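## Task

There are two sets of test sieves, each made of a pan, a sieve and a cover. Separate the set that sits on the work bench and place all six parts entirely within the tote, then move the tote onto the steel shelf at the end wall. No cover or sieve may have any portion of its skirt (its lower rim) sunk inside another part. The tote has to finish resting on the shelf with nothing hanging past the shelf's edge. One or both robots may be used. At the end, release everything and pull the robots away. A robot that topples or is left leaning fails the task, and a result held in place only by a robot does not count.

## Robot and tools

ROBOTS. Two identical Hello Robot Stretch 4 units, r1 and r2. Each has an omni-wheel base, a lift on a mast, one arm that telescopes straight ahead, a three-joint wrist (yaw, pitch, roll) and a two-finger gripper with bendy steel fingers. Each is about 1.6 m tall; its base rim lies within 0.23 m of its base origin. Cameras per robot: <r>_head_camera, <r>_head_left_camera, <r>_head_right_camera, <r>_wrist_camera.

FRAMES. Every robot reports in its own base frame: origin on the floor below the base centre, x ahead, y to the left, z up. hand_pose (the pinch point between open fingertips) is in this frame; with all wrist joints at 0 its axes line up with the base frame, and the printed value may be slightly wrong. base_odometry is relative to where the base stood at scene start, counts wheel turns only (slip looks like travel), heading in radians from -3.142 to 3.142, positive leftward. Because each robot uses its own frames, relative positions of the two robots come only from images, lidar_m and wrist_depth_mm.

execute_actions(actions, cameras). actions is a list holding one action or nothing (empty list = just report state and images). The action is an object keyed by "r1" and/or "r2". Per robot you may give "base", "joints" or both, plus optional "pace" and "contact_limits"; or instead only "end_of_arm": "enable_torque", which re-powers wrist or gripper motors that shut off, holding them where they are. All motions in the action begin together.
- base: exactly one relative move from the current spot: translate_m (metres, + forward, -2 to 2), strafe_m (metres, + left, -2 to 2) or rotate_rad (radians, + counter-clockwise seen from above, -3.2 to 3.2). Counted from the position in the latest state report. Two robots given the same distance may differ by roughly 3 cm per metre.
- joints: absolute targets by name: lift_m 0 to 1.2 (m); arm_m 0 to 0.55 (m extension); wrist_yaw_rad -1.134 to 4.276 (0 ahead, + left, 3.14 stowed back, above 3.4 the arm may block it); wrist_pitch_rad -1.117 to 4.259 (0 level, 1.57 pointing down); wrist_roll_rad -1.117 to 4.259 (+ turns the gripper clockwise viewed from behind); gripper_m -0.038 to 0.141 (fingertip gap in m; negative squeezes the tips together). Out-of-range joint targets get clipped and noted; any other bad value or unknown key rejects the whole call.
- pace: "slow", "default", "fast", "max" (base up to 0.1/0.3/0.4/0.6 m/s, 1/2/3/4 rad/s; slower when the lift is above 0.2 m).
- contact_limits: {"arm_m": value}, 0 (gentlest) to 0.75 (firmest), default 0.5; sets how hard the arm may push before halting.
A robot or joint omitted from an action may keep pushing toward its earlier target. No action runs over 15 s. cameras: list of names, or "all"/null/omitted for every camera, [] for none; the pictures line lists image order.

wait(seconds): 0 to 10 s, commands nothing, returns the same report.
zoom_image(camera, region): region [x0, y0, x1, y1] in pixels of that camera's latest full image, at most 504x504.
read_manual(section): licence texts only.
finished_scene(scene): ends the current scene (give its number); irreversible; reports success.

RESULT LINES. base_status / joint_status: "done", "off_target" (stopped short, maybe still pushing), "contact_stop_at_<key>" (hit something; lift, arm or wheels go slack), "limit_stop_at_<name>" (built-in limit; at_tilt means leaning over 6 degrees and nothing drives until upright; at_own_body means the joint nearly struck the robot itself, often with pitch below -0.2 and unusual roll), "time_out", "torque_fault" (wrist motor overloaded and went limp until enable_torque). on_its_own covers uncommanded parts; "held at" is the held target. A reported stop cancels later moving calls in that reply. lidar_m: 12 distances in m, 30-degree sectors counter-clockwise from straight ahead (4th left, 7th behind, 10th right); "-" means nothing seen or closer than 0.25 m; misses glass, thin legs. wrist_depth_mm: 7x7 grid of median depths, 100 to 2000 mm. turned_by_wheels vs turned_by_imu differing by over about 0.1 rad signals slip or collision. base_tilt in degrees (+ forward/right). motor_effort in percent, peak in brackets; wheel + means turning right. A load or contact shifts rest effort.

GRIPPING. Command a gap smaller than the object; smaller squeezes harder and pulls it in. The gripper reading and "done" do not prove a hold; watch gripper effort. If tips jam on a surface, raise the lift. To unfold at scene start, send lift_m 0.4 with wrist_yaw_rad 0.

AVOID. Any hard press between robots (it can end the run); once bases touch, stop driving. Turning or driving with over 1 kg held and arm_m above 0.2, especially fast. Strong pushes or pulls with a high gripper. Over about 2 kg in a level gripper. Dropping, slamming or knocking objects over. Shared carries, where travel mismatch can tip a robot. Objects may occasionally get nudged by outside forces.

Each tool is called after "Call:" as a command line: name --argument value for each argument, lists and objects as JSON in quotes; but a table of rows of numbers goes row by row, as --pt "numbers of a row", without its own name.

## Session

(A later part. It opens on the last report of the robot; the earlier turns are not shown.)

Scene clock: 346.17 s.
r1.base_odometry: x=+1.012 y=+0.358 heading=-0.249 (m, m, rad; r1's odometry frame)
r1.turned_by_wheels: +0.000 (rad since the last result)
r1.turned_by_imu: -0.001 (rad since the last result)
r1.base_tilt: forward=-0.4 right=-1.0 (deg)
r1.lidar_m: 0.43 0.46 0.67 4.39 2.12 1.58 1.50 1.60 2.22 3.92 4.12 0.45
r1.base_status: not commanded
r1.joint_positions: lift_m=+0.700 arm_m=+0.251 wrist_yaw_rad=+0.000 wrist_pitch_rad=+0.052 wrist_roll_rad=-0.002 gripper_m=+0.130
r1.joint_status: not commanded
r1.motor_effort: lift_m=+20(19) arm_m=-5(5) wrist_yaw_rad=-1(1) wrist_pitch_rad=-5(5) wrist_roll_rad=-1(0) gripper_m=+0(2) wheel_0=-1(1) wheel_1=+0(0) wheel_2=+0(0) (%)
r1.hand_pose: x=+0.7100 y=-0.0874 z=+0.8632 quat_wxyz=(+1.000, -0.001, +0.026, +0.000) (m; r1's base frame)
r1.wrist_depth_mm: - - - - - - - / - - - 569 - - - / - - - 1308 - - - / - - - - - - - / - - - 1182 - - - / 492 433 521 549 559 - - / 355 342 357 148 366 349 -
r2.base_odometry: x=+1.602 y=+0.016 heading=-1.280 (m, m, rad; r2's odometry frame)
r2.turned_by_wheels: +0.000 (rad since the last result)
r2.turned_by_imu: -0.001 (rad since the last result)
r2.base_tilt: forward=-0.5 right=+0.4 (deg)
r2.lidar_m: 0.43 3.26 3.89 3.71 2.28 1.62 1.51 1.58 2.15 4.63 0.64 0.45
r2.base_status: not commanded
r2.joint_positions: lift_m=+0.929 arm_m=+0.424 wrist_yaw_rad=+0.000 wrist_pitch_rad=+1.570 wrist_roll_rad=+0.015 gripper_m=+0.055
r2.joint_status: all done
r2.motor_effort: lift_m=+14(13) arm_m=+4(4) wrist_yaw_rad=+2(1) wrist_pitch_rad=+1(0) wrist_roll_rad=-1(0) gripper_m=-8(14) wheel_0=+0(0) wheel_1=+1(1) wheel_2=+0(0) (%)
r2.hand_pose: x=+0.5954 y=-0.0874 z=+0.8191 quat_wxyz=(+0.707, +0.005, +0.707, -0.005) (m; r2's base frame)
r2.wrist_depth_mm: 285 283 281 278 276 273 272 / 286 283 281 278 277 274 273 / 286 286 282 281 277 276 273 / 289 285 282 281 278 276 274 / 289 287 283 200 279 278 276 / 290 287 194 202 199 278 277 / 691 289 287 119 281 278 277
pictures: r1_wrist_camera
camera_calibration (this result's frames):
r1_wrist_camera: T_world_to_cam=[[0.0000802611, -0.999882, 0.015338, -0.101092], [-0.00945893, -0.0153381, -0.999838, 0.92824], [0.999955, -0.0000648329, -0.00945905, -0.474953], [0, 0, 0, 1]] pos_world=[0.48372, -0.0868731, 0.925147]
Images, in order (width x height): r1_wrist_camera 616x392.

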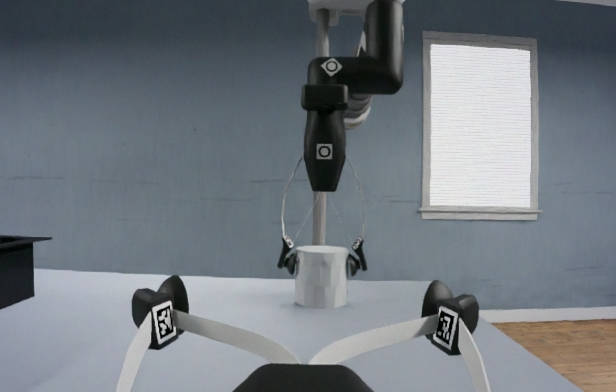

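Call:
execute_actions --actions '[{"r2": {"joints": {"lift_m": 0.97}, "pace": "default"}}]' --cameras '["r1_wrist_camera", "r2_wrist_camera"]'

Call:
zoom_image --camera "r1_wrist_camera" --region '[250, 190, 400, 320]'

Scene clock: 353.67 s.
r1.base_odometry: x=+1.012 y=+0.358 heading=-0.249 (m, m, rad; r1's odometry frame)
r1.turned_by_wheels: +0.000 (rad since the last result)
r1.turned_by_imu: -0.001 (rad since the last result)
r1.base_tilt: forward=-0.4 right=-1.0 (deg)
r1.lidar_m: 0.42 0.46 0.64 4.41 2.12 1.60 1.52 1.59 2.24 3.93 4.12 0.46
r1.base_status: not commanded
r1.joint_positions: lift_m=+0.700 arm_m=+0.251 wrist_yaw_rad=+0.000 wrist_pitch_rad=+0.052 wrist_roll_rad=-0.002 gripper_m=+0.130
r1.joint_status: not commanded
r1.motor_effort: lift_m=+20(19) arm_m=-5(5) wrist_yaw_rad=-1(0) wrist_pitch_rad=-6(5) wrist_roll_rad=+0(0) gripper_m=+0(0) wheel_0=+0(1) wheel_1=+0(0) wheel_2=+0(0) (%)
r1.hand_pose: x=+0.7100 y=-0.0874 z=+0.8632 quat_wxyz=(+1.000, -0.001, +0.026, +0.000) (m; r1's base frame)
r1.wrist_depth_mm: - - - - 634 - - / - - - 574 - - - / - - - - - - - / - - - - - - - / - - - 1205 - - - / 492 430 521 544 544 - - / 357 343 357 148 364 349 -
r2.base_odometry: x=+1.602 y=+0.016 heading=-1.280 (m, m, rad; r2's odometry frame)
r2.turned_by_wheels: +0.000 (rad since the last result)
r2.turned_by_imu: -0.001 (rad since the last result)
r2.base_tilt: forward=-0.4 right=+0.3 (deg)
r2.lidar_m: 0.40 3.26 3.87 3.68 2.26 1.61 1.51 1.59 2.19 4.61 0.62 0.47
r2.base_status: not commanded
r2.joint_positions: lift_m=+0.970 arm_m=+0.424 wrist_yaw_rad=+0.000 wrist_pitch_rad=+1.570 wrist_roll_rad=+0.015 gripper_m=+0.055
r2.joint_status: all done
r2.motor_effort: lift_m=+22(20) arm_m=+4(4) wrist_yaw_rad=+0(1) wrist_pitch_rad=+1(0) wrist_roll_rad=-1(1) gripper_m=-11(12) wheel_0=+0(0) wheel_1=+1(1) wheel_2=+0(0) (%)
r2.hand_pose: x=+0.5954 y=-0.0874 z=+0.8594 quat_wxyz=(+0.707, +0.005, +0.707, -0.005) (m; r2's base frame)
r2.wrist_depth_mm: 723 324 320 319 315 312 310 / 1138 325 322 320 317 315 312 / 1118 325 322 319 319 315 312 / 1118 327 324 320 320 315 315 / 1138 329 325 200 319 319 315 / 1138 330 193 202 199 319 317 / 1160 330 327 119 320 320 317
pictures: r1_wrist_camera, r2_wrist_camera
camera_calibration (this result's frames):
r1_wrist_camera: T_world_to_cam=[[0.0000802669, -0.999882, 0.0153381, -0.101092], [-0.00945908, -0.0153381, -0.999838, 0.92824], [0.999955, -0.00006483, -0.00945919, -0.474953], [0, 0, 0, 1]] pos_world=[0.48372, -0.0868731, 0.925147]
r2_wrist_camera: T_world_to_cam=[[-0.0318842, -0.99864, -0.0412411, -0.0216812], [-0.999452, 0.0322247, -0.00761651, 0.659293], [0.00893513, 0.0409756, -0.99912, 1.08058], [0, 0, 0, 1]] pos_world=[0.648585, -0.0871745, 1.08375]
Images, in order (width x height): r1_wrist_camera 616x392, r2_wrist_camera 616x392.

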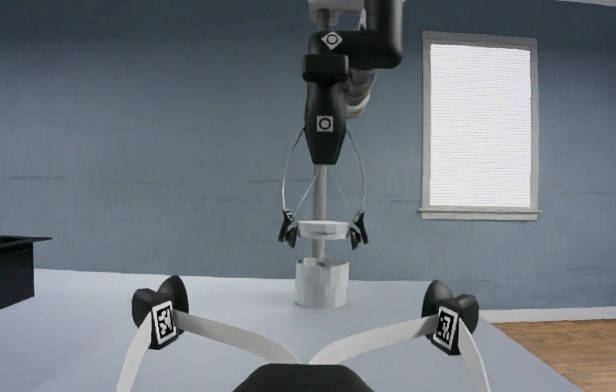

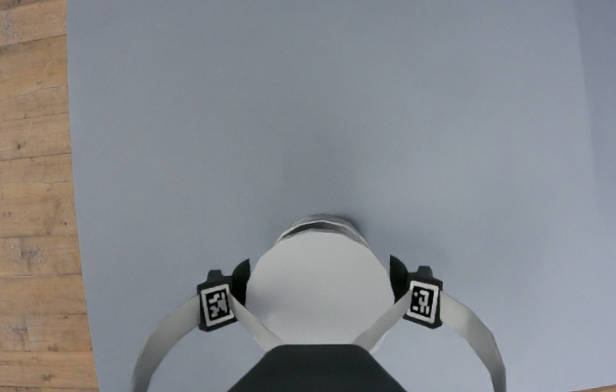

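Region (250, 190, 400, 320) of r1_wrist_camera's 616x392 image, scaled by 3.360; it fills the top 437 rows of this view, and the rest is white.

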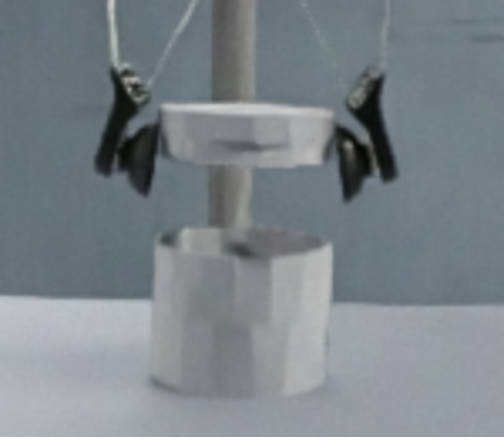

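Call:
execute_actions --actions '[{"r1": {"joints": {"wrist_pitch_rad": 0.0, "lift_m": 0.8, "arm_m": 0.0, "wrist_yaw_rad": 1.45}, "pace": "fast"}, "r2": {"base": {"strafe_m": -0.52}, "joints": {"lift_m": 1.06}, "pace": "default"}}]' --cameras '["r1_wrist_camera", "r2_wrist_camera", "r2_head_camera"]'

Scene clock: 470.17 s.
r1.base_odometry: x=+1.012 y=+0.358 heading=-0.249 (m, m, rad; r1's odometry frame)
r1.turned_by_wheels: +0.000 (rad since the last result)
r1.turned_by_imu: -0.001 (rad since the last result)
r1.base_tilt: forward=-0.4 right=-1.0 (deg)
r1.lidar_m: 0.43 0.46 0.65 4.38 2.12 1.59 1.52 1.60 2.26 3.93 4.10 0.46
r1.base_status: not commanded
r1.joint_positions: lift_m=+0.800 arm_m=+0.002 wrist_yaw_rad=+1.450 wrist_pitch_rad=+0.002 wrist_roll_rad=-0.002 gripper_m=+0.130
r1.joint_status: all done
r1.motor_effort: lift_m=+22(26) arm_m=-5(3) wrist_yaw_rad=-1(8) wrist_pitch_rad=-4(7) wrist_roll_rad=-1(1) gripper_m=-1(0) wheel_0=-1(1) wheel_1=+0(0) wheel_2=+0(0) (%)
r1.hand_pose: x=+0.2941 y=+0.2758 z=+0.9774 quat_wxyz=(+0.749, -0.001, +0.000, +0.663) (m; r1's base frame)
r1.wrist_depth_mm: - - - - - - - / - - - - - - - / - - - - - - - / - - - - - - - / - - - - - - - / - - - - 1078 931 1042 / - - - 147 668 609 500
r2.base_odometry: x=+1.104 y=-0.134 heading=-1.280 (m, m, rad; r2's odometry frame)
r2.turned_by_wheels: +0.000 (rad since the last result)
r2.turned_by_imu: -0.002 (rad since the last result)
r2.base_tilt: forward=-0.5 right=+0.3 (deg)
r2.lidar_m: 0.42 0.43 0.61 4.21 2.24 1.59 1.51 1.60 2.13 4.07 0.69 0.43
r2.base_status: done
r2.joint_positions: lift_m=+1.060 arm_m=+0.424 wrist_yaw_rad=+0.000 wrist_pitch_rad=+1.570 wrist_roll_rad=+0.015 gripper_m=+0.055
r2.joint_status: all done
r2.motor_effort: lift_m=+21(24) arm_m=+4(4) wrist_yaw_rad=+1(1) wrist_pitch_rad=-1(0) wrist_roll_rad=-1(0) gripper_m=-10(10) wheel_0=-1(7) wheel_1=-1(8) wheel_2=+0(1) (%)
r2.hand_pose: x=+0.5954 y=-0.0874 z=+0.9494 quat_wxyz=(+0.707, +0.005, +0.707, -0.005) (m; r2's base frame)
r2.wrist_depth_mm: 418 413 392 407 402 351 399 / 421 415 377 407 404 362 402 / 421 421 410 407 407 351 404 / 424 421 342 357 407 407 404 / 424 421 418 200 410 407 407 / 427 424 193 202 200 407 407 / 427 427 418 120 1205 1182 1182
pictures: r1_wrist_camera, r2_head_camera, r2_wrist_camera
camera_calibration (this result's frames):
r1_wrist_camera: T_world_to_cam=[[0.992477, -0.121467, 0.0153244, -0.273741], [0.0201537, 0.0386303, -0.99905, 1.01972], [0.12076, 0.991843, 0.0407877, -0.122134], [0, 0, 0, 1]] pos_world=[0.265879, 0.0484956, 1.02793]
r2_wrist_camera: T_world_to_cam=[[-0.0318913, -0.99864, -0.0412355, -0.0179704], [-0.999453, 0.0322246, -0.00744483, 0.659773], [0.0087635, 0.0409756, -0.999122, 1.17064], [0, 0, 0, 1]] pos_world=[0.64858, -0.0871745, 1.17378]
Images, in order (width x height): r1_wrist_camera 616x392, r2_head_camera 420x560, r2_wrist_camera 616x392.

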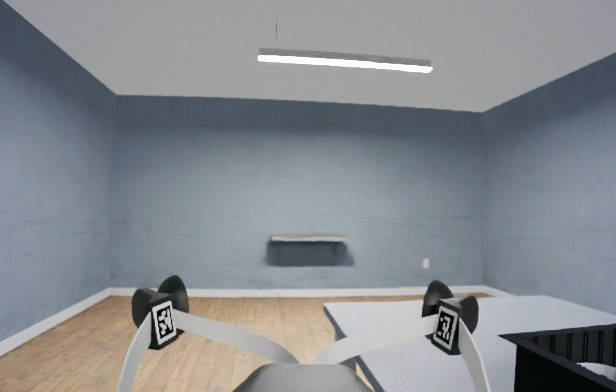

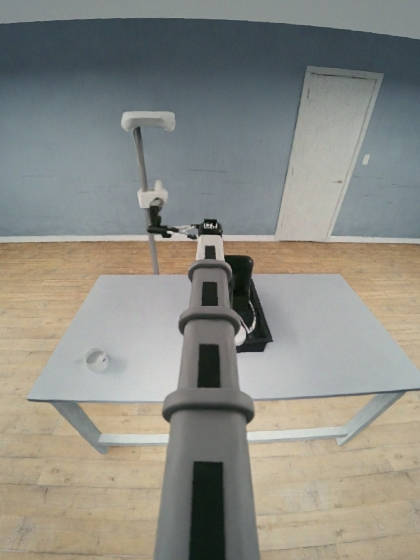

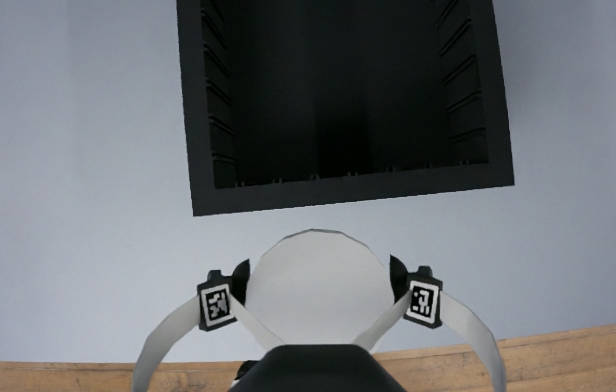

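Call:
execute_actions --actions '[{"r2": {"base": {"translate_m": 0.15}, "joints": {"arm_m": 0.405}, "pace": "default"}}]' --cameras '["r2_wrist_camera", "r1_head_camera"]'

Scene clock: 508.37 s.
r1.base_odometry: x=+1.012 y=+0.358 heading=-0.249 (m, m, rad; r1's odometry frame)
r1.turned_by_wheels: +0.000 (rad since the last result)
r1.turned_by_imu: -0.001 (rad since the last result)
r1.base_tilt: forward=-0.4 right=-1.0 (deg)
r1.lidar_m: 0.43 0.48 0.63 4.37 2.11 1.58 1.51 1.60 2.26 3.93 4.11 0.47
r1.base_status: not commanded
r1.joint_positions: lift_m=+0.800 arm_m=+0.002 wrist_yaw_rad=+1.450 wrist_pitch_rad=+0.002 wrist_roll_rad=-0.002 gripper_m=+0.130
r1.joint_status: not commanded
r1.motor_effort: lift_m=+23(23) arm_m=-5(5) wrist_yaw_rad=+1(0) wrist_pitch_rad=-3(4) wrist_roll_rad=-1(1) gripper_m=+0(1) wheel_0=-1(1) wheel_1=+0(0) wheel_2=+0(0) (%)
r1.hand_pose: x=+0.2941 y=+0.2758 z=+0.9774 quat_wxyz=(+0.749, -0.001, +0.000, +0.663) (m; r1's base frame)
r1.wrist_depth_mm: - - - - - - - / - - - - - - - / - - - - - - - / - - - - - - - / - - - - - - - / - - - - 1060 946 1060 / - - - 148 661 603 500
r2.base_odometry: x=+1.147 y=-0.277 heading=-1.280 (m, m, rad; r2's odometry frame)
r2.turned_by_wheels: +0.000 (rad since the last result)
r2.turned_by_imu: -0.001 (rad since the last result)
r2.base_tilt: forward=-0.4 right=+0.3 (deg)
r2.lidar_m: 0.27 0.27 0.39 4.21 2.47 1.77 1.62 1.73 2.30 4.09 0.45 0.32
r2.base_status: done
r2.joint_positions: lift_m=+1.060 arm_m=+0.406 wrist_yaw_rad=+0.000 wrist_pitch_rad=+1.570 wrist_roll_rad=+0.015 gripper_m=+0.055
r2.joint_status: all done
r2.motor_effort: lift_m=+21(22) arm_m=-4(5) wrist_yaw_rad=+0(1) wrist_pitch_rad=-1(1) wrist_roll_rad=+0(1) gripper_m=-12(14) wheel_0=+1(5) wheel_1=+1(4) wheel_2=+0(3) (%)
r2.hand_pose: x=+0.5768 y=-0.0874 z=+0.9494 quat_wxyz=(+0.707, +0.005, +0.707, -0.005) (m; r2's base frame)
r2.wrist_depth_mm: 418 415 377 382 384 355 399 / 418 418 387 407 404 373 399 / 424 418 382 410 404 364 404 / 424 418 410 410 407 377 404 / 424 421 343 200 407 359 404 / 424 421 193 202 200 322 407 / 427 424 421 120 415 407 410
pictures: r1_head_camera, r2_wrist_camera
camera_calibration (this result's frames):
r2_wrist_camera: T_world_to_cam=[[-0.0319404, -0.998639, -0.0412325, -0.0185363], [-0.999452, 0.0322699, -0.00734903, 0.641149], [0.0086696, 0.0409752, -0.999123, 1.17086], [0, 0, 0, 1]] pos_world=[0.630055, -0.087177, 1.17378]
Images, in order (width x height): r1_head_camera 420x560, r2_wrist_camera 616x392.

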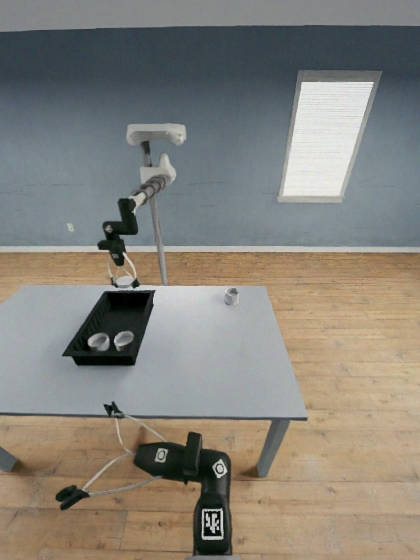

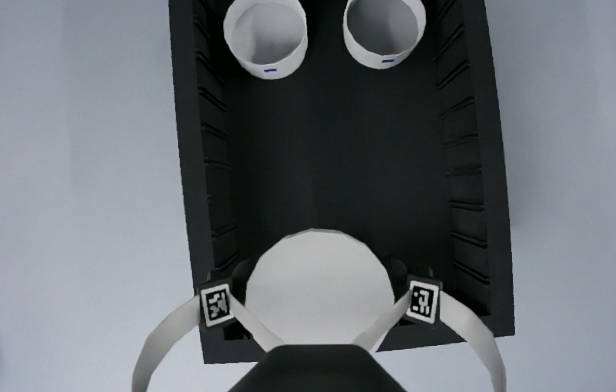

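Call:
zoom_image --camera "r2_wrist_camera" --region '[200, 0, 460, 120]'

Region (200, 0, 460, 120) of r2_wrist_camera's 616x392 image, scaled by 1.938; it fills the top 233 rows of this view, and the rest is white.

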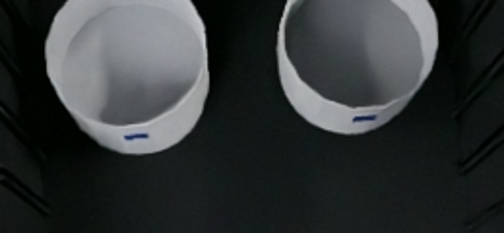

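Call:
execute_actions --actions '[{"r2": {"base": {"strafe_m": -0.012}, "joints": {"lift_m": 0.902}, "pace": "default"}}]' --cameras '["r2_wrist_camera", "r1_head_camera"]'

Scene clock: 529.77 s.
r1.base_odometry: x=+1.012 y=+0.358 heading=-0.249 (m, m, rad; r1's odometry frame)
r1.turned_by_wheels: +0.000 (rad since the last result)
r1.turned_by_imu: -0.001 (rad since the last result)
r1.base_tilt: forward=-0.4 right=-1.0 (deg)
r1.lidar_m: 0.43 0.48 0.63 4.41 2.09 1.58 1.52 1.61 2.29 3.93 4.11 0.46
r1.base_status: not commanded
r1.joint_positions: lift_m=+0.800 arm_m=+0.002 wrist_yaw_rad=+1.450 wrist_pitch_rad=+0.002 wrist_roll_rad=-0.002 gripper_m=+0.130
r1.joint_status: not commanded
r1.motor_effort: lift_m=+23(23) arm_m=-5(5) wrist_yaw_rad=+0(0) wrist_pitch_rad=-5(4) wrist_roll_rad=+1(1) gripper_m=+0(1) wheel_0=-1(1) wheel_1=+0(0) wheel_2=+0(0) (%)
r1.hand_pose: x=+0.2941 y=+0.2758 z=+0.9774 quat_wxyz=(+0.749, -0.001, +0.000, +0.663) (m; r1's base frame)
r1.wrist_depth_mm: - - - - - - - / - - - - - - - / - - - - - - - / - - - - - - - / - - - - - - - / - - - - 1098 931 1060 / - - - 148 668 603 504
r2.base_odometry: x=+1.135 y=-0.281 heading=-1.280 (m, m, rad; r2's odometry frame)
r2.turned_by_wheels: +0.000 (rad since the last result)
r2.turned_by_imu: -0.001 (rad since the last result)
r2.base_tilt: forward=-0.5 right=+0.4 (deg)
r2.lidar_m: 0.28 0.31 0.42 4.23 2.49 1.72 1.65 1.72 2.33 4.03 0.44 0.27
r2.base_status: done
r2.joint_positions: lift_m=+0.902 arm_m=+0.406 wrist_yaw_rad=+0.000 wrist_pitch_rad=+1.570 wrist_roll_rad=+0.015 gripper_m=+0.055
r2.joint_status: all done
r2.motor_effort: lift_m=+14(21) arm_m=-4(4) wrist_yaw_rad=+1(1) wrist_pitch_rad=-2(2) wrist_roll_rad=-1(0) gripper_m=-12(11) wheel_0=+1(7) wheel_1=+0(5) wheel_2=-1(1) (%)
r2.hand_pose: x=+0.5768 y=-0.0874 z=+0.7920 quat_wxyz=(+0.707, +0.005, +0.707, -0.005) (m; r2's base frame)
r2.wrist_depth_mm: 167 229 250 248 246 245 - / 167 227 251 249 247 246 196 / 168 222 252 251 248 246 202 / 168 216 253 251 249 247 207 / 169 209 254 200 249 248 213 / 262 191 193 202 199 248 214 / 216 172 256 120 251 228 -
pictures: r1_head_camera, r2_wrist_camera
camera_calibration (this result's frames):
r2_wrist_camera: T_world_to_cam=[[-0.0319407, -0.998639, -0.0412325, -0.0250248], [-0.999452, 0.0322701, -0.00734903, 0.639989], [0.00866961, 0.0409752, -0.999123, 1.01363], [0, 0, 0, 1]] pos_world=[0.630051, -0.087177, 1.01641]
Images, in order (width x height): r1_head_camera 420x560, r2_wrist_camera 616x392.

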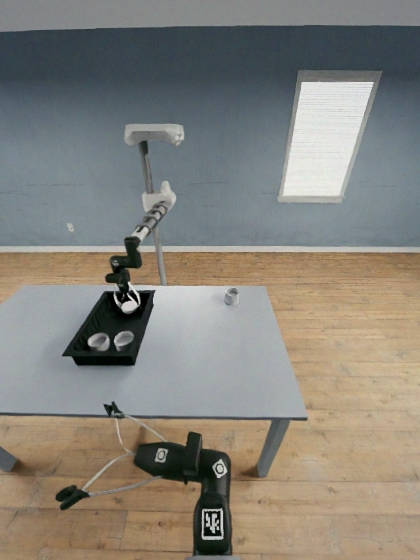

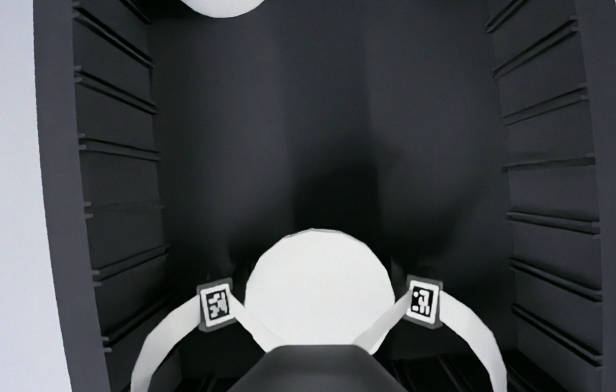

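Call:
execute_actions --actions '[{"r2": {"joints": {"lift_m": 0.899, "gripper_m": 0.095}, "pace": "slow"}}]' --cameras '["r2_wrist_camera", "r1_head_camera"]'

Scene clock: 538.43 s.
r1.base_odometry: x=+1.012 y=+0.358 heading=-0.249 (m, m, rad; r1's odometry frame)
r1.turned_by_wheels: +0.000 (rad since the last result)
r1.turned_by_imu: -0.001 (rad since the last result)
r1.base_tilt: forward=-0.3 right=-1.0 (deg)
r1.lidar_m: 0.43 0.45 0.65 4.41 2.10 1.57 1.51 1.60 2.27 3.92 4.14 0.47
r1.base_status: not commanded
r1.joint_positions: lift_m=+0.800 arm_m=+0.002 wrist_yaw_rad=+1.450 wrist_pitch_rad=+0.002 wrist_roll_rad=-0.002 gripper_m=+0.130
r1.joint_status: not commanded
r1.motor_effort: lift_m=+22(23) arm_m=-5(6) wrist_yaw_rad=+0(0) wrist_pitch_rad=-4(4) wrist_roll_rad=+0(0) gripper_m=+0(0) wheel_0=-1(1) wheel_1=+0(0) wheel_2=+0(0) (%)
r1.hand_pose: x=+0.2941 y=+0.2758 z=+0.9774 quat_wxyz=(+0.749, -0.001, +0.000, +0.663) (m; r1's base frame)
r1.wrist_depth_mm: - - - - - - - / - - - - - - - / - - - - - - - / - - - - - - - / - - - - - - - / - - - - 1078 946 1060 / - - - 148 668 609 496
r2.base_odometry: x=+1.135 y=-0.281 heading=-1.280 (m, m, rad; r2's odometry frame)
r2.turned_by_wheels: +0.000 (rad since the last result)
r2.turned_by_imu: -0.001 (rad since the last result)
r2.base_tilt: forward=-0.4 right=+0.3 (deg)
r2.lidar_m: 0.29 0.31 0.42 4.23 2.51 1.76 1.64 1.73 2.35 4.06 0.45 0.33
r2.base_status: not commanded
r2.joint_positions: lift_m=+0.899 arm_m=+0.406 wrist_yaw_rad=+0.000 wrist_pitch_rad=+1.570 wrist_roll_rad=+0.015 gripper_m=+0.095
r2.joint_status: all done
r2.motor_effort: lift_m=+13(12) arm_m=-4(4) wrist_yaw_rad=+1(1) wrist_pitch_rad=-1(1) wrist_roll_rad=-1(1) gripper_m=-1(11) wheel_0=+1(1) wheel_1=+0(0) wheel_2=-1(1) (%)
r2.hand_pose: x=+0.5768 y=-0.0874 z=+0.7891 quat_wxyz=(+0.707, +0.005, +0.707, -0.005) (m; r2's base frame)
r2.wrist_depth_mm: 164 229 248 246 243 241 - / 164 226 249 247 244 242 196 / 165 222 249 247 246 243 202 / 166 216 250 248 246 244 207 / 166 210 251 227 247 246 213 / 167 192 200 228 226 245 215 / 213 168 253 121 248 229 -
pictures: r1_head_camera, r2_wrist_camera
camera_calibration (this result's frames):
r2_wrist_camera: T_world_to_cam=[[-0.0319406, -0.998639, -0.0412325, -0.0251478], [-0.999452, 0.0322701, -0.00734891, 0.639966], [0.00866949, 0.0409752, -0.999123, 1.01065], [0, 0, 0, 1]] pos_world=[0.63005, -0.087177, 1.01343]
Images, in order (width x height): r1_head_camera 420x560, r2_wrist_camera 616x392.

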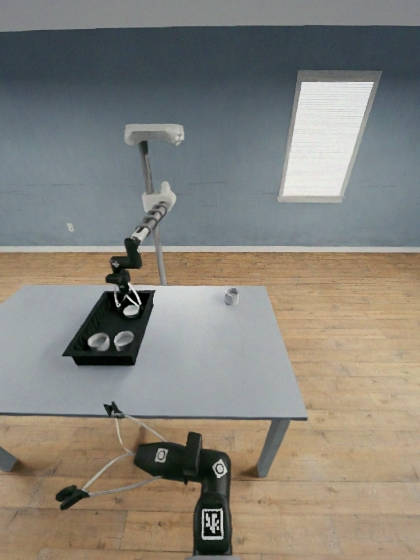

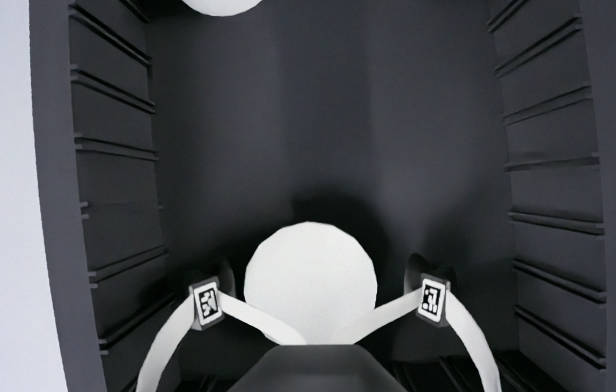

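Call:
execute_actions --actions '[{"r2": {"joints": {"lift_m": 1.0}, "pace": "fast"}}]' --cameras '[]'

Call:
execute_actions --actions '[{"r2": {"base": {"strafe_m": 0.532}, "joints": {"arm_m": 0.275, "gripper_m": 0.105}, "pace": "fast"}, "r1": {"joints": {"wrist_pitch_rad": 0.05, "lift_m": 0.70, "arm_m": 0.25, "wrist_yaw_rad": 0.0}, "pace": "fast"}}]' --cameras '["r2_wrist_camera", "r1_wrist_camera"]'

Scene clock: 547.93 s.
r1.base_odometry: x=+1.012 y=+0.358 heading=-0.249 (m, m, rad; r1's odometry frame)
r1.turned_by_wheels: +0.000 (rad since the last result)
r1.turned_by_imu: -0.001 (rad since the last result)
r1.base_tilt: forward=-0.5 right=-1.0 (deg)
r1.lidar_m: 0.42 0.46 0.63 4.41 2.12 1.58 1.52 1.60 2.24 3.92 4.08 0.46
r1.base_status: not commanded
r1.joint_positions: lift_m=+0.800 arm_m=+0.002 wrist_yaw_rad=+1.450 wrist_pitch_rad=+0.002 wrist_roll_rad=-0.002 gripper_m=+0.130
r1.joint_status: not commanded
r1.motor_effort: lift_m=+23(23) arm_m=-5(5) wrist_yaw_rad=+1(1) wrist_pitch_rad=-3(4) wrist_roll_rad=+1(0) gripper_m=-1(0) wheel_0=-1(1) wheel_1=+0(0) wheel_2=+0(0) (%)
r1.hand_pose: x=+0.2941 y=+0.2758 z=+0.9774 quat_wxyz=(+0.749, -0.001, +0.000, +0.663) (m; r1's base frame)
r1.wrist_depth_mm: - - - - - - - / - - - - - - - / - - - - - - - / - - - - - - - / - - - - - - - / - - - - 1078 960 1060 / - - - 148 676 609 500
r2.base_odometry: x=+1.135 y=-0.281 heading=-1.280 (m, m, rad; r2's odometry frame)
r2.turned_by_wheels: +0.000 (rad since the last result)
r2.turned_by_imu: -0.001 (rad since the last result)
r2.base_tilt: forward=-0.4 right=+0.3 (deg)
r2.lidar_m: 0.28 0.30 0.42 4.25 2.46 1.77 1.62 1.73 2.27 4.06 0.43 0.31
r2.base_status: not commanded
r2.joint_positions: lift_m=+1.000 arm_m=+0.406 wrist_yaw_rad=+0.000 wrist_pitch_rad=+1.570 wrist_roll_rad=+0.015 gripper_m=+0.095
r2.joint_status: all done
r2.motor_effort: lift_m=+21(23) arm_m=-4(4) wrist_yaw_rad=+1(0) wrist_pitch_rad=-1(1) wrist_roll_rad=+0(0) gripper_m=+2(2) wheel_0=+1(1) wheel_1=+0(0) wheel_2=-1(1) (%)
r2.hand_pose: x=+0.5768 y=-0.0874 z=+0.8894 quat_wxyz=(+0.707, +0.005, +0.707, -0.005) (m; r2's base frame)
r2.wrist_depth_mm: 355 296 324 345 325 274 340 / 359 290 349 347 345 285 342 / 362 355 349 347 345 278 343 / 362 357 353 349 347 290 343 / 364 359 353 329 349 298 347 / 364 359 201 336 296 260 345 / 364 362 281 121 264 260 347
pictures: none
No camera images: the call's "cameras" was empty. Leave "cameras" out to get every camera's image.

Scene clock: 550.73 s.
r1.base_odometry: x=+1.012 y=+0.358 heading=-0.249 (m, m, rad; r1's odometry frame)
r1.turned_by_wheels: +0.000 (rad since the last result)
r1.turned_by_imu: -0.001 (rad since the last result)
r1.base_tilt: forward=-0.4 right=-1.0 (deg)
r1.lidar_m: 0.46 0.45 0.66 4.42 2.11 1.59 1.52 1.60 2.25 3.92 4.10 0.47
r1.base_status: not commanded
r1.joint_positions: lift_m=+0.700 arm_m=+0.249 wrist_yaw_rad=+0.001 wrist_pitch_rad=+0.052 wrist_roll_rad=-0.002 gripper_m=+0.130
r1.joint_status: all done
r1.motor_effort: lift_m=+19(23) arm_m=+6(5) wrist_yaw_rad=-3(6) wrist_pitch_rad=-4(6) wrist_roll_rad=+1(1) gripper_m=+1(1) wheel_0=-1(1) wheel_1=+0(0) wheel_2=+0(0) (%)
r1.hand_pose: x=+0.7081 y=-0.0873 z=+0.8633 quat_wxyz=(+1.000, -0.001, +0.026, +0.000) (m; r1's base frame)
r1.wrist_depth_mm: - - - - - - - / - - - 574 - - - / - - - - - - - / - - - - - - - / - - - - - - - / 496 436 535 549 554 - - / 355 343 355 148 366 351 -
r2.base_odometry: x=+1.645 y=-0.128 heading=-1.280 (m, m, rad; r2's odometry frame)
r2.turned_by_wheels: +0.000 (rad since the last result)
r2.turned_by_imu: -0.001 (rad since the last result)
r2.base_tilt: forward=-0.5 right=+0.4 (deg)
r2.lidar_m: 0.25 0.28 3.89 3.68 2.53 1.78 1.68 1.74 2.38 1.31 0.41 0.30
r2.base_status: done
r2.joint_positions: lift_m=+1.000 arm_m=+0.276 wrist_yaw_rad=+0.000 wrist_pitch_rad=+1.570 wrist_roll_rad=+0.015 gripper_m=+0.105
r2.joint_status: all done
r2.motor_effort: lift_m=+21(21) arm_m=-4(7) wrist_yaw_rad=+1(0) wrist_pitch_rad=-2(1) wrist_roll_rad=-1(2) gripper_m=+0(2) wheel_0=+0(7) wheel_1=-1(8) wheel_2=-1(0) (%)
r2.hand_pose: x=+0.4468 y=-0.0874 z=+0.8894 quat_wxyz=(+0.707, +0.005, +0.707, -0.005) (m; r2's base frame)
r2.wrist_depth_mm: 1160 355 351 349 345 343 342 / 1138 357 353 349 347 345 343 / 1160 357 355 351 349 347 343 / 1160 357 355 353 349 347 343 / 1182 359 357 320 351 347 345 / 1182 362 204 320 306 349 347 / 1205 362 359 121 353 349 349
pictures: r1_wrist_camera, r2_wrist_camera
camera_calibration (this result's frames):
r1_wrist_camera: T_world_to_cam=[[0.00061435, -0.999882, 0.0153382, -0.101317], [-0.00926255, -0.0153432, -0.999839, 0.928199], [0.999957, 0.000472181, -0.00927088, -0.473205], [0, 0, 0, 1]] pos_world=[0.481844, -0.0868398, 0.925217]
r2_wrist_camera: T_world_to_cam=[[-0.0321074, -0.998634, -0.0412281, -0.0250913], [-0.999448, 0.0324315, -0.00721416, 0.510624], [0.0085414, 0.0409738, -0.999124, 1.11213], [0, 0, 0, 1]] pos_world=[0.500038, -0.0871856, 1.11381]
Images, in order (width x height): r1_wrist_camera 616x392, r2_wrist_camera 616x392.

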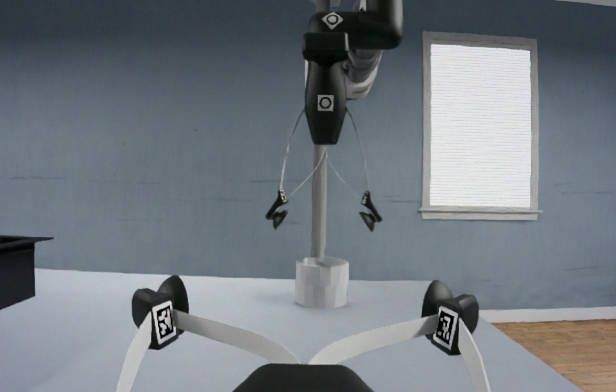

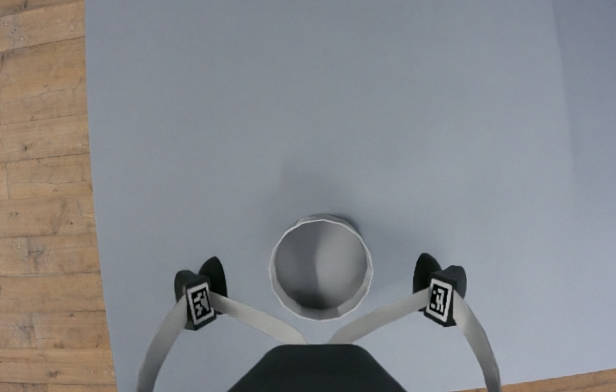

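Call:
execute_actions --actions '[{"r2": {"joints": {"lift_m": 0.917, "gripper_m": 0.092}, "pace": "fast"}}]' --cameras '[]'

Call:
execute_actions --actions '[{"r2": {"joints": {"gripper_m": 0.055}, "pace": "default"}}]' --cameras '["r1_wrist_camera"]'

Call:
zoom_image --camera "r1_wrist_camera" --region '[250, 190, 400, 320]'

Scene clock: 561.40 s.
r1.base_odometry: x=+1.012 y=+0.358 heading=-0.249 (m, m, rad; r1's odometry frame)
r1.turned_by_wheels: +0.000 (rad since the last result)
r1.turned_by_imu: -0.001 (rad since the last result)
r1.base_tilt: forward=-0.4 right=-1.0 (deg)
r1.lidar_m: 0.43 0.47 0.65 4.39 2.11 1.58 1.51 1.59 2.23 3.93 4.08 0.46
r1.base_status: not commanded
r1.joint_positions: lift_m=+0.700 arm_m=+0.249 wrist_yaw_rad=+0.001 wrist_pitch_rad=+0.052 wrist_roll_rad=-0.002 gripper_m=+0.130
r1.joint_status: not commanded
r1.motor_effort: lift_m=+19(19) arm_m=+5(5) wrist_yaw_rad=-1(3) wrist_pitch_rad=-5(4) wrist_roll_rad=+0(0) gripper_m=+0(1) wheel_0=-1(1) wheel_1=+0(0) wheel_2=+0(0) (%)
r1.hand_pose: x=+0.7081 y=-0.0873 z=+0.8633 quat_wxyz=(+1.000, -0.001, +0.026, +0.000) (m; r1's base frame)
r1.wrist_depth_mm: - - - - - - - / - - - - 1025 - - / - - - 574 - - - / - - - - - - - / - - - - - - - / 496 430 530 544 549 - - / 355 343 357 148 366 347 -
r2.base_odometry: x=+1.645 y=-0.128 heading=-1.280 (m, m, rad; r2's odometry frame)
r2.turned_by_wheels: +0.000 (rad since the last result)
r2.turned_by_imu: -0.001 (rad since the last result)
r2.base_tilt: forward=-0.5 right=+0.4 (deg)
r2.lidar_m: 0.25 0.27 3.89 3.71 2.51 1.75 1.67 1.73 2.39 1.32 0.43 0.28
r2.base_status: not commanded
r2.joint_positions: lift_m=+0.917 arm_m=+0.276 wrist_yaw_rad=+0.000 wrist_pitch_rad=+1.570 wrist_roll_rad=+0.015 gripper_m=+0.092
r2.joint_status: all done
r2.motor_effort: lift_m=+14(19) arm_m=-4(4) wrist_yaw_rad=+2(2) wrist_pitch_rad=-2(1) wrist_roll_rad=-1(1) gripper_m=+2(6) wheel_0=+0(1) wheel_1=-1(1) wheel_2=-1(1) (%)
r2.hand_pose: x=+0.4468 y=-0.0874 z=+0.8070 quat_wxyz=(+0.707, +0.005, +0.707, -0.005) (m; r2's base frame)
r2.wrist_depth_mm: 273 271 268 267 265 262 260 / 274 272 270 267 266 263 262 / 274 272 271 268 265 264 262 / 276 274 272 270 267 265 263 / 277 274 271 236 268 265 264 / 278 276 202 236 211 266 265 / 279 277 274 121 270 267 266
pictures: none
No camera images: the call's "cameras" was empty. Leave "cameras" out to get every camera's image.

Scene clock: 562.60 s.
r1.base_odometry: x=+1.012 y=+0.358 heading=-0.249 (m, m, rad; r1's odometry frame)
r1.turned_by_wheels: +0.000 (rad since the last result)
r1.turned_by_imu: +0.000 (rad since the last result)
r1.base_tilt: forward=-0.4 right=-1.0 (deg)
r1.lidar_m: 0.40 0.43 0.64 4.37 2.09 1.59 1.53 1.60 2.23 3.92 4.07 0.45
r1.base_status: not commanded
r1.joint_positions: lift_m=+0.700 arm_m=+0.249 wrist_yaw_rad=+0.001 wrist_pitch_rad=+0.052 wrist_roll_rad=-0.002 gripper_m=+0.130
r1.joint_status: not commanded
r1.motor_effort: lift_m=+19(18) arm_m=+6(6) wrist_yaw_rad=-2(1) wrist_pitch_rad=-4(4) wrist_roll_rad=+0(1) gripper_m=-1(2) wheel_0=-1(1) wheel_1=+0(0) wheel_2=+0(0) (%)
r1.hand_pose: x=+0.7081 y=-0.0873 z=+0.8633 quat_wxyz=(+1.000, -0.001, +0.026, +0.000) (m; r1's base frame)
r1.wrist_depth_mm: - - - - - - - / - - - - 1042 - - / - - - 574 - - - / - - - - - - - / - - - - - - - / 488 433 530 549 549 - - / 355 342 355 148 364 351 -
r2.base_odometry: x=+1.645 y=-0.128 heading=-1.280 (m, m, rad; r2's odometry frame)
r2.turned_by_wheels: +0.000 (rad since the last result)
r2.turned_by_imu: +0.000 (rad since the last result)
r2.base_tilt: forward=-0.5 right=+0.3 (deg)
r2.lidar_m: 0.27 0.29 3.91 3.70 2.51 1.75 1.68 1.75 2.35 1.34 0.42 0.28
r2.base_status: not commanded
r2.joint_positions: lift_m=+0.917 arm_m=+0.276 wrist_yaw_rad=+0.000 wrist_pitch_rad=+1.570 wrist_roll_rad=+0.015 gripper_m=+0.055
r2.joint_status: all done
r2.motor_effort: lift_m=+13(14) arm_m=-4(4) wrist_yaw_rad=+1(2) wrist_pitch_rad=-2(1) wrist_roll_rad=+0(1) gripper_m=-8(13) wheel_0=+0(0) wheel_1=+0(1) wheel_2=+0(0) (%)
r2.hand_pose: x=+0.4468 y=-0.0874 z=+0.8070 quat_wxyz=(+0.707, +0.005, +0.707, -0.005) (m; r2's base frame)
r2.wrist_depth_mm: 273 271 268 266 265 262 260 / 274 272 268 267 265 263 262 / 276 272 270 268 266 264 262 / 276 273 272 268 266 265 263 / 277 274 272 229 266 266 264 / 277 276 191 229 206 266 265 / 279 277 274 119 270 267 266
pictures: r1_wrist_camera
camera_calibration (this result's frames):
r1_wrist_camera: T_world_to_cam=[[0.000614409, -0.999882, 0.0153382, -0.101317], [-0.00926261, -0.0153432, -0.999839, 0.928199], [0.999957, 0.000472239, -0.00927094, -0.473205], [0, 0, 0, 1]] pos_world=[0.481844, -0.0868398, 0.925217]
Images, in order (width x height): r1_wrist_camera 616x392.

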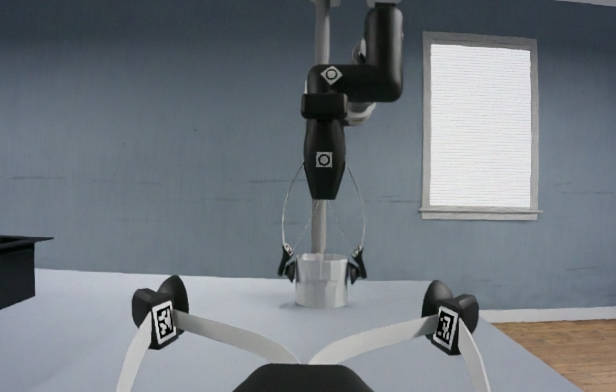

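Region (250, 190, 400, 320) of r1_wrist_camera's 616x392 image, scaled by 3.360; it fills the top 437 rows of this view, and the rest is white.

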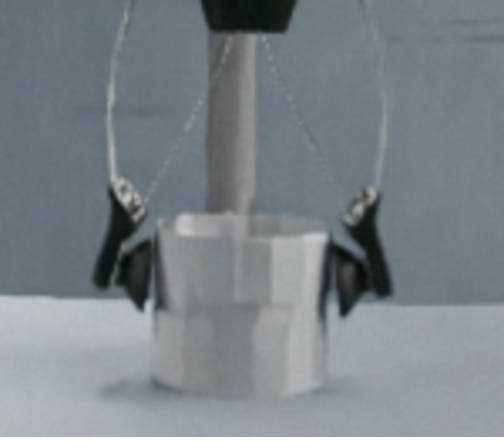

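Call:
execute_actions --actions '[{"r2": {"base": {"strafe_m": -0.56}, "joints": {"lift_m": 1.025, "arm_m": 0.505}, "pace": "default"}}]' --cameras '["r2_wrist_camera", "r1_wrist_camera"]'

Scene clock: 581.47 s.
r1.base_odometry: x=+1.012 y=+0.358 heading=-0.249 (m, m, rad; r1's odometry frame)
r1.turned_by_wheels: +0.000 (rad since the last result)
r1.turned_by_imu: -0.001 (rad since the last result)
r1.base_tilt: forward=-0.3 right=-1.0 (deg)
r1.lidar_m: 0.45 0.46 0.63 4.42 2.08 1.59 1.51 1.61 2.23 3.91 4.08 0.47
r1.base_status: not commanded
r1.joint_positions: lift_m=+0.700 arm_m=+0.249 wrist_yaw_rad=+0.001 wrist_pitch_rad=+0.052 wrist_roll_rad=-0.002 gripper_m=+0.130
r1.joint_status: not commanded
r1.motor_effort: lift_m=+18(19) arm_m=+5(5) wrist_yaw_rad=-3(2) wrist_pitch_rad=-5(5) wrist_roll_rad=+0(1) gripper_m=-1(0) wheel_0=-1(0) wheel_1=+0(0) wheel_2=+0(0) (%)
r1.hand_pose: x=+0.7081 y=-0.0873 z=+0.8633 quat_wxyz=(+1.000, -0.001, +0.026, +0.000) (m; r1's base frame)
r1.wrist_depth_mm: - 1008 - - - - - / - 1160 - - - - - / - - - - - - - / - - - - - - - / - - - - - - - / 496 433 535 535 549 - - / 355 342 355 148 364 349 -
r2.base_odometry: x=+1.108 y=-0.289 heading=-1.280 (m, m, rad; r2's odometry frame)
r2.turned_by_wheels: +0.000 (rad since the last result)
r2.turned_by_imu: -0.002 (rad since the last result)
r2.base_tilt: forward=-0.4 right=+0.3 (deg)
r2.lidar_m: 0.28 0.29 0.38 4.26 2.45 1.75 1.66 1.69 2.32 4.04 0.45 0.31
r2.base_status: done
r2.joint_positions: lift_m=+1.025 arm_m=+0.504 wrist_yaw_rad=+0.000 wrist_pitch_rad=+1.570 wrist_roll_rad=+0.015 gripper_m=+0.055
r2.joint_status: all done
r2.motor_effort: lift_m=+22(25) arm_m=+4(2) wrist_yaw_rad=+1(1) wrist_pitch_rad=-1(1) wrist_roll_rad=-1(1) gripper_m=-12(14) wheel_0=-1(8) wheel_1=-1(10) wheel_2=-2(1) (%)
r2.hand_pose: x=+0.6754 y=-0.0874 z=+0.9144 quat_wxyz=(+0.707, +0.005, +0.707, -0.005) (m; r2's base frame)
r2.wrist_depth_mm: 382 306 353 368 351 366 364 / 384 319 375 373 351 368 364 / 384 319 351 375 353 370 368 / 387 332 379 375 370 368 368 / 389 319 379 229 366 373 370 / 389 330 193 229 206 373 370 / 392 387 379 119 375 290 373
pictures: r1_wrist_camera, r2_wrist_camera
camera_calibration (this result's frames):
r1_wrist_camera: T_world_to_cam=[[0.000614343, -0.999882, 0.0153381, -0.101317], [-0.00926257, -0.0153432, -0.999839, 0.928199], [0.999957, 0.000472174, -0.0092709, -0.473205], [0, 0, 0, 1]] pos_world=[0.481844, -0.0868398, 0.925217]
r2_wrist_camera: T_world_to_cam=[[-0.0319857, -0.998637, -0.0412403, -0.0167949], [-0.999449, 0.0323252, -0.00759161, 0.739626], [0.00891436, 0.0409747, -0.99912, 1.13483], [0, 0, 0, 1]] pos_world=[0.728565, -0.0871799, 1.13875]
Images, in order (width x height): r1_wrist_camera 616x392, r2_wrist_camera 616x392.

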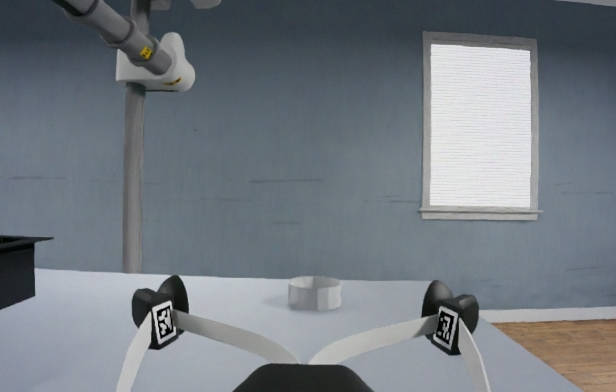

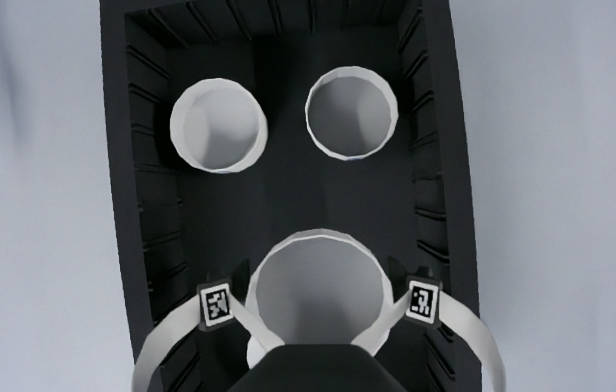

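Call:
execute_actions --actions '[{"r2": {"joints": {"lift_m": 0.898}, "pace": "default"}}]' --cameras '[]'

Call:
execute_actions --actions '[{"r2": {"joints": {"gripper_m": 0.095}, "pace": "default"}}]' --cameras '["r2_wrist_camera"]'

Scene clock: 598.23 s.
r1.base_odometry: x=+1.012 y=+0.358 heading=-0.249 (m, m, rad; r1's odometry frame)
r1.turned_by_wheels: +0.000 (rad since the last result)
r1.turned_by_imu: -0.001 (rad since the last result)
r1.base_tilt: forward=-0.4 right=-1.0 (deg)
r1.lidar_m: 0.44 0.46 0.64 4.39 2.10 1.60 1.53 1.61 2.26 3.92 4.10 0.46
r1.base_status: not commanded
r1.joint_positions: lift_m=+0.700 arm_m=+0.249 wrist_yaw_rad=+0.001 wrist_pitch_rad=+0.052 wrist_roll_rad=-0.002 gripper_m=+0.130
r1.joint_status: not commanded
r1.motor_effort: lift_m=+19(19) arm_m=+5(6) wrist_yaw_rad=-3(2) wrist_pitch_rad=-5(4) wrist_roll_rad=+1(1) gripper_m=-1(0) wheel_0=-1(1) wheel_1=+0(0) wheel_2=+0(0) (%)
r1.hand_pose: x=+0.7081 y=-0.0873 z=+0.8633 quat_wxyz=(+1.000, -0.001, +0.026, +0.000) (m; r1's base frame)
r1.wrist_depth_mm: - - - - - - - / - 1060 - - - - - / - - - - - - - / - - - - - - - / - - - - - - - / 492 436 535 535 559 - - / 357 343 357 148 362 349 -
r2.base_odometry: x=+1.108 y=-0.289 heading=-1.280 (m, m, rad; r2's odometry frame)
r2.turned_by_wheels: +0.000 (rad since the last result)
r2.turned_by_imu: -0.001 (rad since the last result)
r2.base_tilt: forward=-0.5 right=+0.3 (deg)
r2.lidar_m: 0.29 0.29 0.43 4.26 2.48 1.75 1.66 1.74 2.33 4.05 0.46 0.32
r2.base_status: not commanded
r2.joint_positions: lift_m=+0.898 arm_m=+0.504 wrist_yaw_rad=+0.000 wrist_pitch_rad=+1.570 wrist_roll_rad=+0.015 gripper_m=+0.055
r2.joint_status: all done
r2.motor_effort: lift_m=+14(21) arm_m=+4(4) wrist_yaw_rad=+0(2) wrist_pitch_rad=+0(0) wrist_roll_rad=+0(1) gripper_m=-12(11) wheel_0=-1(1) wheel_1=-1(1) wheel_2=-2(2) (%)
r2.hand_pose: x=+0.6754 y=-0.0874 z=+0.7880 quat_wxyz=(+0.707, +0.005, +0.707, -0.005) (m; r2's base frame)
r2.wrist_depth_mm: 207 218 246 226 224 182 - / 202 224 223 228 225 193 155 / 199 224 233 246 243 204 156 / 195 250 248 247 244 211 156 / 191 251 250 229 245 217 158 / 185 251 192 229 206 190 158 / 184 225 251 119 247 191 -
pictures: none
No camera images: the call's "cameras" was empty. Leave "cameras" out to get every camera's image.

Scene clock: 599.47 s.
r1.base_odometry: x=+1.012 y=+0.358 heading=-0.249 (m, m, rad; r1's odometry frame)
r1.turned_by_wheels: +0.000 (rad since the last result)
r1.turned_by_imu: +0.000 (rad since the last result)
r1.base_tilt: forward=-0.4 right=-1.0 (deg)
r1.lidar_m: 0.44 0.46 0.64 4.39 2.11 1.60 1.51 1.60 2.24 3.92 4.10 0.44
r1.base_status: not commanded
r1.joint_positions: lift_m=+0.700 arm_m=+0.249 wrist_yaw_rad=+0.001 wrist_pitch_rad=+0.052 wrist_roll_rad=-0.002 gripper_m=+0.130
r1.joint_status: not commanded
r1.motor_effort: lift_m=+19(19) arm_m=+5(6) wrist_yaw_rad=-2(2) wrist_pitch_rad=-4(3) wrist_roll_rad=+0(0) gripper_m=-2(0) wheel_0=-1(1) wheel_1=+0(0) wheel_2=+0(0) (%)
r1.hand_pose: x=+0.7081 y=-0.0873 z=+0.8633 quat_wxyz=(+1.000, -0.001, +0.026, +0.000) (m; r1's base frame)
r1.wrist_depth_mm: - - - - - - - / - 1042 - - - - - / - - - - - - - / - - - - - - - / - - - - - - - / 492 436 525 539 554 - - / 357 343 357 147 366 349 -
r2.base_odometry: x=+1.108 y=-0.289 heading=-1.280 (m, m, rad; r2's odometry frame)
r2.turned_by_wheels: +0.000 (rad since the last result)
r2.turned_by_imu: +0.000 (rad since the last result)
r2.base_tilt: forward=-0.5 right=+0.4 (deg)
r2.lidar_m: 0.28 0.31 0.40 4.28 2.46 1.74 1.66 1.71 2.33 4.04 0.45 0.33
r2.base_status: not commanded
r2.joint_positions: lift_m=+0.898 arm_m=+0.504 wrist_yaw_rad=+0.000 wrist_pitch_rad=+1.570 wrist_roll_rad=+0.015 gripper_m=+0.095
r2.joint_status: all done
r2.motor_effort: lift_m=+14(14) arm_m=+4(4) wrist_yaw_rad=+1(0) wrist_pitch_rad=+0(2) wrist_roll_rad=+0(0) gripper_m=+0(10) wheel_0=-1(1) wheel_1=-1(1) wheel_2=-1(2) (%)
r2.hand_pose: x=+0.6754 y=-0.0874 z=+0.7880 quat_wxyz=(+0.707, +0.005, +0.707, -0.005) (m; r2's base frame)
r2.wrist_depth_mm: 207 219 246 227 225 182 - / 202 224 224 228 225 193 155 / 200 225 232 245 244 204 156 / 196 251 250 247 245 211 157 / 191 251 249 229 245 216 158 / 185 252 201 230 214 189 158 / 183 222 251 121 247 191 -
pictures: r2_wrist_camera
camera_calibration (this result's frames):
r2_wrist_camera: T_world_to_cam=[[-0.0319928, -0.998637, -0.0412346, -0.0220068], [-0.99945, 0.032325, -0.00741397, 0.738483], [0.00873677, 0.0409747, -0.999122, 1.00871], [0, 0, 0, 1]] pos_world=[0.72856, -0.0871799, 1.01239]
Images, in order (width x height): r2_wrist_camera 616x392.

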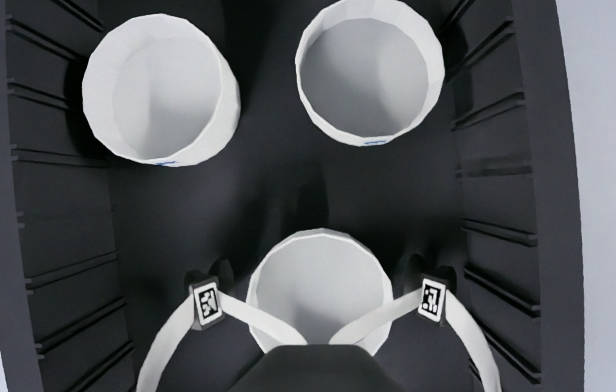

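Call:
execute_actions --actions '[{"r2": {"joints": {"lift_m": 1.0}, "pace": "fast"}}]' --cameras '[]'

Call:
execute_actions --actions '[{"r2": {"base": {"strafe_m": 0.551}, "joints": {"arm_m": 0.285, "gripper_m": 0.105}, "pace": "fast"}}]' --cameras '["r2_wrist_camera", "r1_wrist_camera"]'

Scene clock: 608.77 s.
r1.base_odometry: x=+1.012 y=+0.358 heading=-0.249 (m, m, rad; r1's odometry frame)
r1.turned_by_wheels: +0.000 (rad since the last result)
r1.turned_by_imu: -0.001 (rad since the last result)
r1.base_tilt: forward=-0.4 right=-1.0 (deg)
r1.lidar_m: 0.45 0.47 0.67 4.39 2.12 1.58 1.51 1.61 2.22 3.93 4.11 0.44
r1.base_status: not commanded
r1.joint_positions: lift_m=+0.700 arm_m=+0.249 wrist_yaw_rad=+0.001 wrist_pitch_rad=+0.052 wrist_roll_rad=-0.002 gripper_m=+0.130
r1.joint_status: not commanded
r1.motor_effort: lift_m=+18(19) arm_m=+6(5) wrist_yaw_rad=-1(3) wrist_pitch_rad=-5(4) wrist_roll_rad=+0(0) gripper_m=+1(1) wheel_0=-1(1) wheel_1=+0(0) wheel_2=+0(0) (%)
r1.hand_pose: x=+0.7081 y=-0.0873 z=+0.8633 quat_wxyz=(+1.000, -0.001, +0.026, +0.000) (m; r1's base frame)
r1.wrist_depth_mm: - 1008 - - - - - / - 1160 - - - - - / - - - - - - - / - - - - - - - / - - - - - - - / 496 433 535 535 549 - - / 357 342 359 148 364 349 -
r2.base_odometry: x=+1.108 y=-0.289 heading=-1.280 (m, m, rad; r2's odometry frame)
r2.turned_by_wheels: +0.000 (rad since the last result)
r2.turned_by_imu: -0.001 (rad since the last result)
r2.base_tilt: forward=-0.4 right=+0.4 (deg)
r2.lidar_m: 0.27 0.31 0.41 4.27 2.44 1.74 1.66 1.74 2.32 4.05 0.46 0.31
r2.base_status: not commanded
r2.joint_positions: lift_m=+1.000 arm_m=+0.504 wrist_yaw_rad=+0.000 wrist_pitch_rad=+1.570 wrist_roll_rad=+0.015 gripper_m=+0.095
r2.joint_status: all done
r2.motor_effort: lift_m=+21(22) arm_m=+4(4) wrist_yaw_rad=+1(1) wrist_pitch_rad=-1(1) wrist_roll_rad=-1(1) gripper_m=-1(2) wheel_0=-1(1) wheel_1=-1(1) wheel_2=-2(2) (%)
r2.hand_pose: x=+0.6754 y=-0.0874 z=+0.8894 quat_wxyz=(+0.707, +0.005, +0.707, -0.005) (m; r2's base frame)
r2.wrist_depth_mm: 357 297 349 345 343 342 340 / 357 297 327 347 325 343 342 / 359 289 327 347 329 343 345 / 359 287 351 349 345 278 345 / 362 294 353 332 347 286 347 / 364 283 200 332 304 268 347 / 364 270 357 121 351 298 347
pictures: none
No camera images: the call's "cameras" was empty. Leave "cameras" out to get every camera's image.

Scene clock: 611.70 s.
r1.base_odometry: x=+1.012 y=+0.358 heading=-0.249 (m, m, rad; r1's odometry frame)
r1.turned_by_wheels: +0.000 (rad since the last result)
r1.turned_by_imu: -0.001 (rad since the last result)
r1.base_tilt: forward=-0.4 right=-1.0 (deg)
r1.lidar_m: 0.43 0.47 0.65 4.39 2.11 1.58 1.51 1.60 2.22 3.91 4.09 0.48
r1.base_status: not commanded
r1.joint_positions: lift_m=+0.700 arm_m=+0.249 wrist_yaw_rad=+0.001 wrist_pitch_rad=+0.052 wrist_roll_rad=-0.002 gripper_m=+0.130
r1.joint_status: not commanded
r1.motor_effort: lift_m=+18(19) arm_m=+6(5) wrist_yaw_rad=-4(3) wrist_pitch_rad=-5(5) wrist_roll_rad=+1(0) gripper_m=+0(1) wheel_0=-1(1) wheel_1=+0(0) wheel_2=+0(0) (%)
r1.hand_pose: x=+0.7081 y=-0.0873 z=+0.8633 quat_wxyz=(+1.000, -0.001, +0.026, +0.000) (m; r1's base frame)
r1.wrist_depth_mm: - - - 544 - - - / - - - 1025 - - - / - - - - - - - / - - - - - - - / - - - - - - - / 496 433 535 539 554 - - / 355 342 357 148 366 349 -
r2.base_odometry: x=+1.636 y=-0.131 heading=-1.280 (m, m, rad; r2's odometry frame)
r2.turned_by_wheels: +0.000 (rad since the last result)
r2.turned_by_imu: -0.001 (rad since the last result)
r2.base_tilt: forward=-0.4 right=+0.4 (deg)
r2.lidar_m: 0.26 0.27 3.93 3.71 2.51 1.76 1.67 1.74 2.34 1.30 0.43 0.31
r2.base_status: done
r2.joint_positions: lift_m=+1.000 arm_m=+0.286 wrist_yaw_rad=+0.000 wrist_pitch_rad=+1.570 wrist_roll_rad=+0.015 gripper_m=+0.105
r2.joint_status: all done
r2.motor_effort: lift_m=+21(21) arm_m=-4(8) wrist_yaw_rad=+2(0) wrist_pitch_rad=-2(2) wrist_roll_rad=+0(0) gripper_m=-4(4) wheel_0=+2(8) wheel_1=+1(10) wheel_2=-1(0) (%)
r2.hand_pose: x=+0.4568 y=-0.0874 z=+0.8894 quat_wxyz=(+0.707, +0.005, +0.707, -0.005) (m; r2's base frame)
r2.wrist_depth_mm: 1160 355 351 351 343 343 342 / 1160 357 351 349 349 345 343 / 1160 357 355 351 347 345 345 / 1160 357 355 353 349 347 343 / 1182 359 357 351 351 347 347 / 1182 362 203 353 325 349 347 / 1182 364 359 121 353 349 349
pictures: r1_wrist_camera, r2_wrist_camera
camera_calibration (this result's frames):
r1_wrist_camera: T_world_to_cam=[[0.000614288, -0.999882, 0.0153381, -0.101317], [-0.00926265, -0.0153431, -0.999839, 0.928199], [0.999957, 0.000472118, -0.00927099, -0.473205], [0, 0, 0, 1]] pos_world=[0.481844, -0.0868398, 0.925217]
r2_wrist_camera: T_world_to_cam=[[-0.0321916, -0.998631, -0.0412276, -0.0247331], [-0.999445, 0.0325151, -0.00719856, 0.520614], [0.00852922, 0.040973, -0.999124, 1.11202], [0, 0, 0, 1]] pos_world=[0.510045, -0.0871901, 1.11378]
Images, in order (width x height): r1_wrist_camera 616x392, r2_wrist_camera 616x392.

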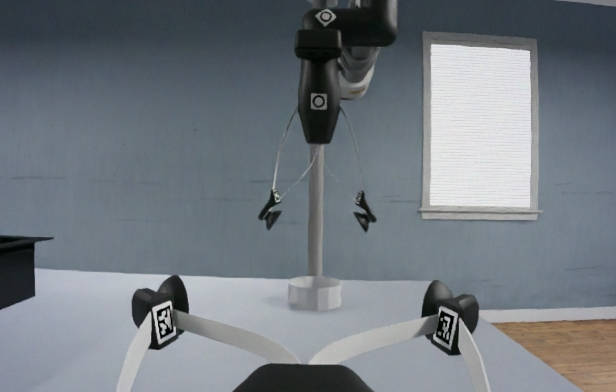

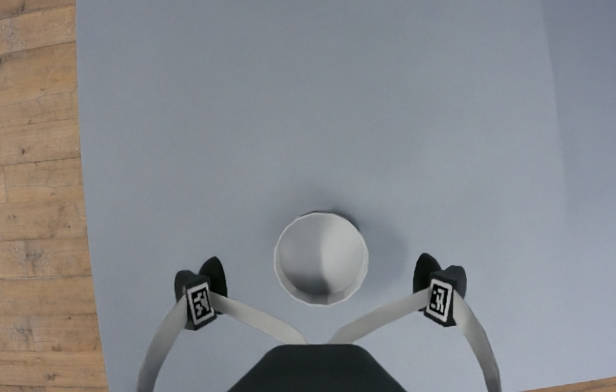

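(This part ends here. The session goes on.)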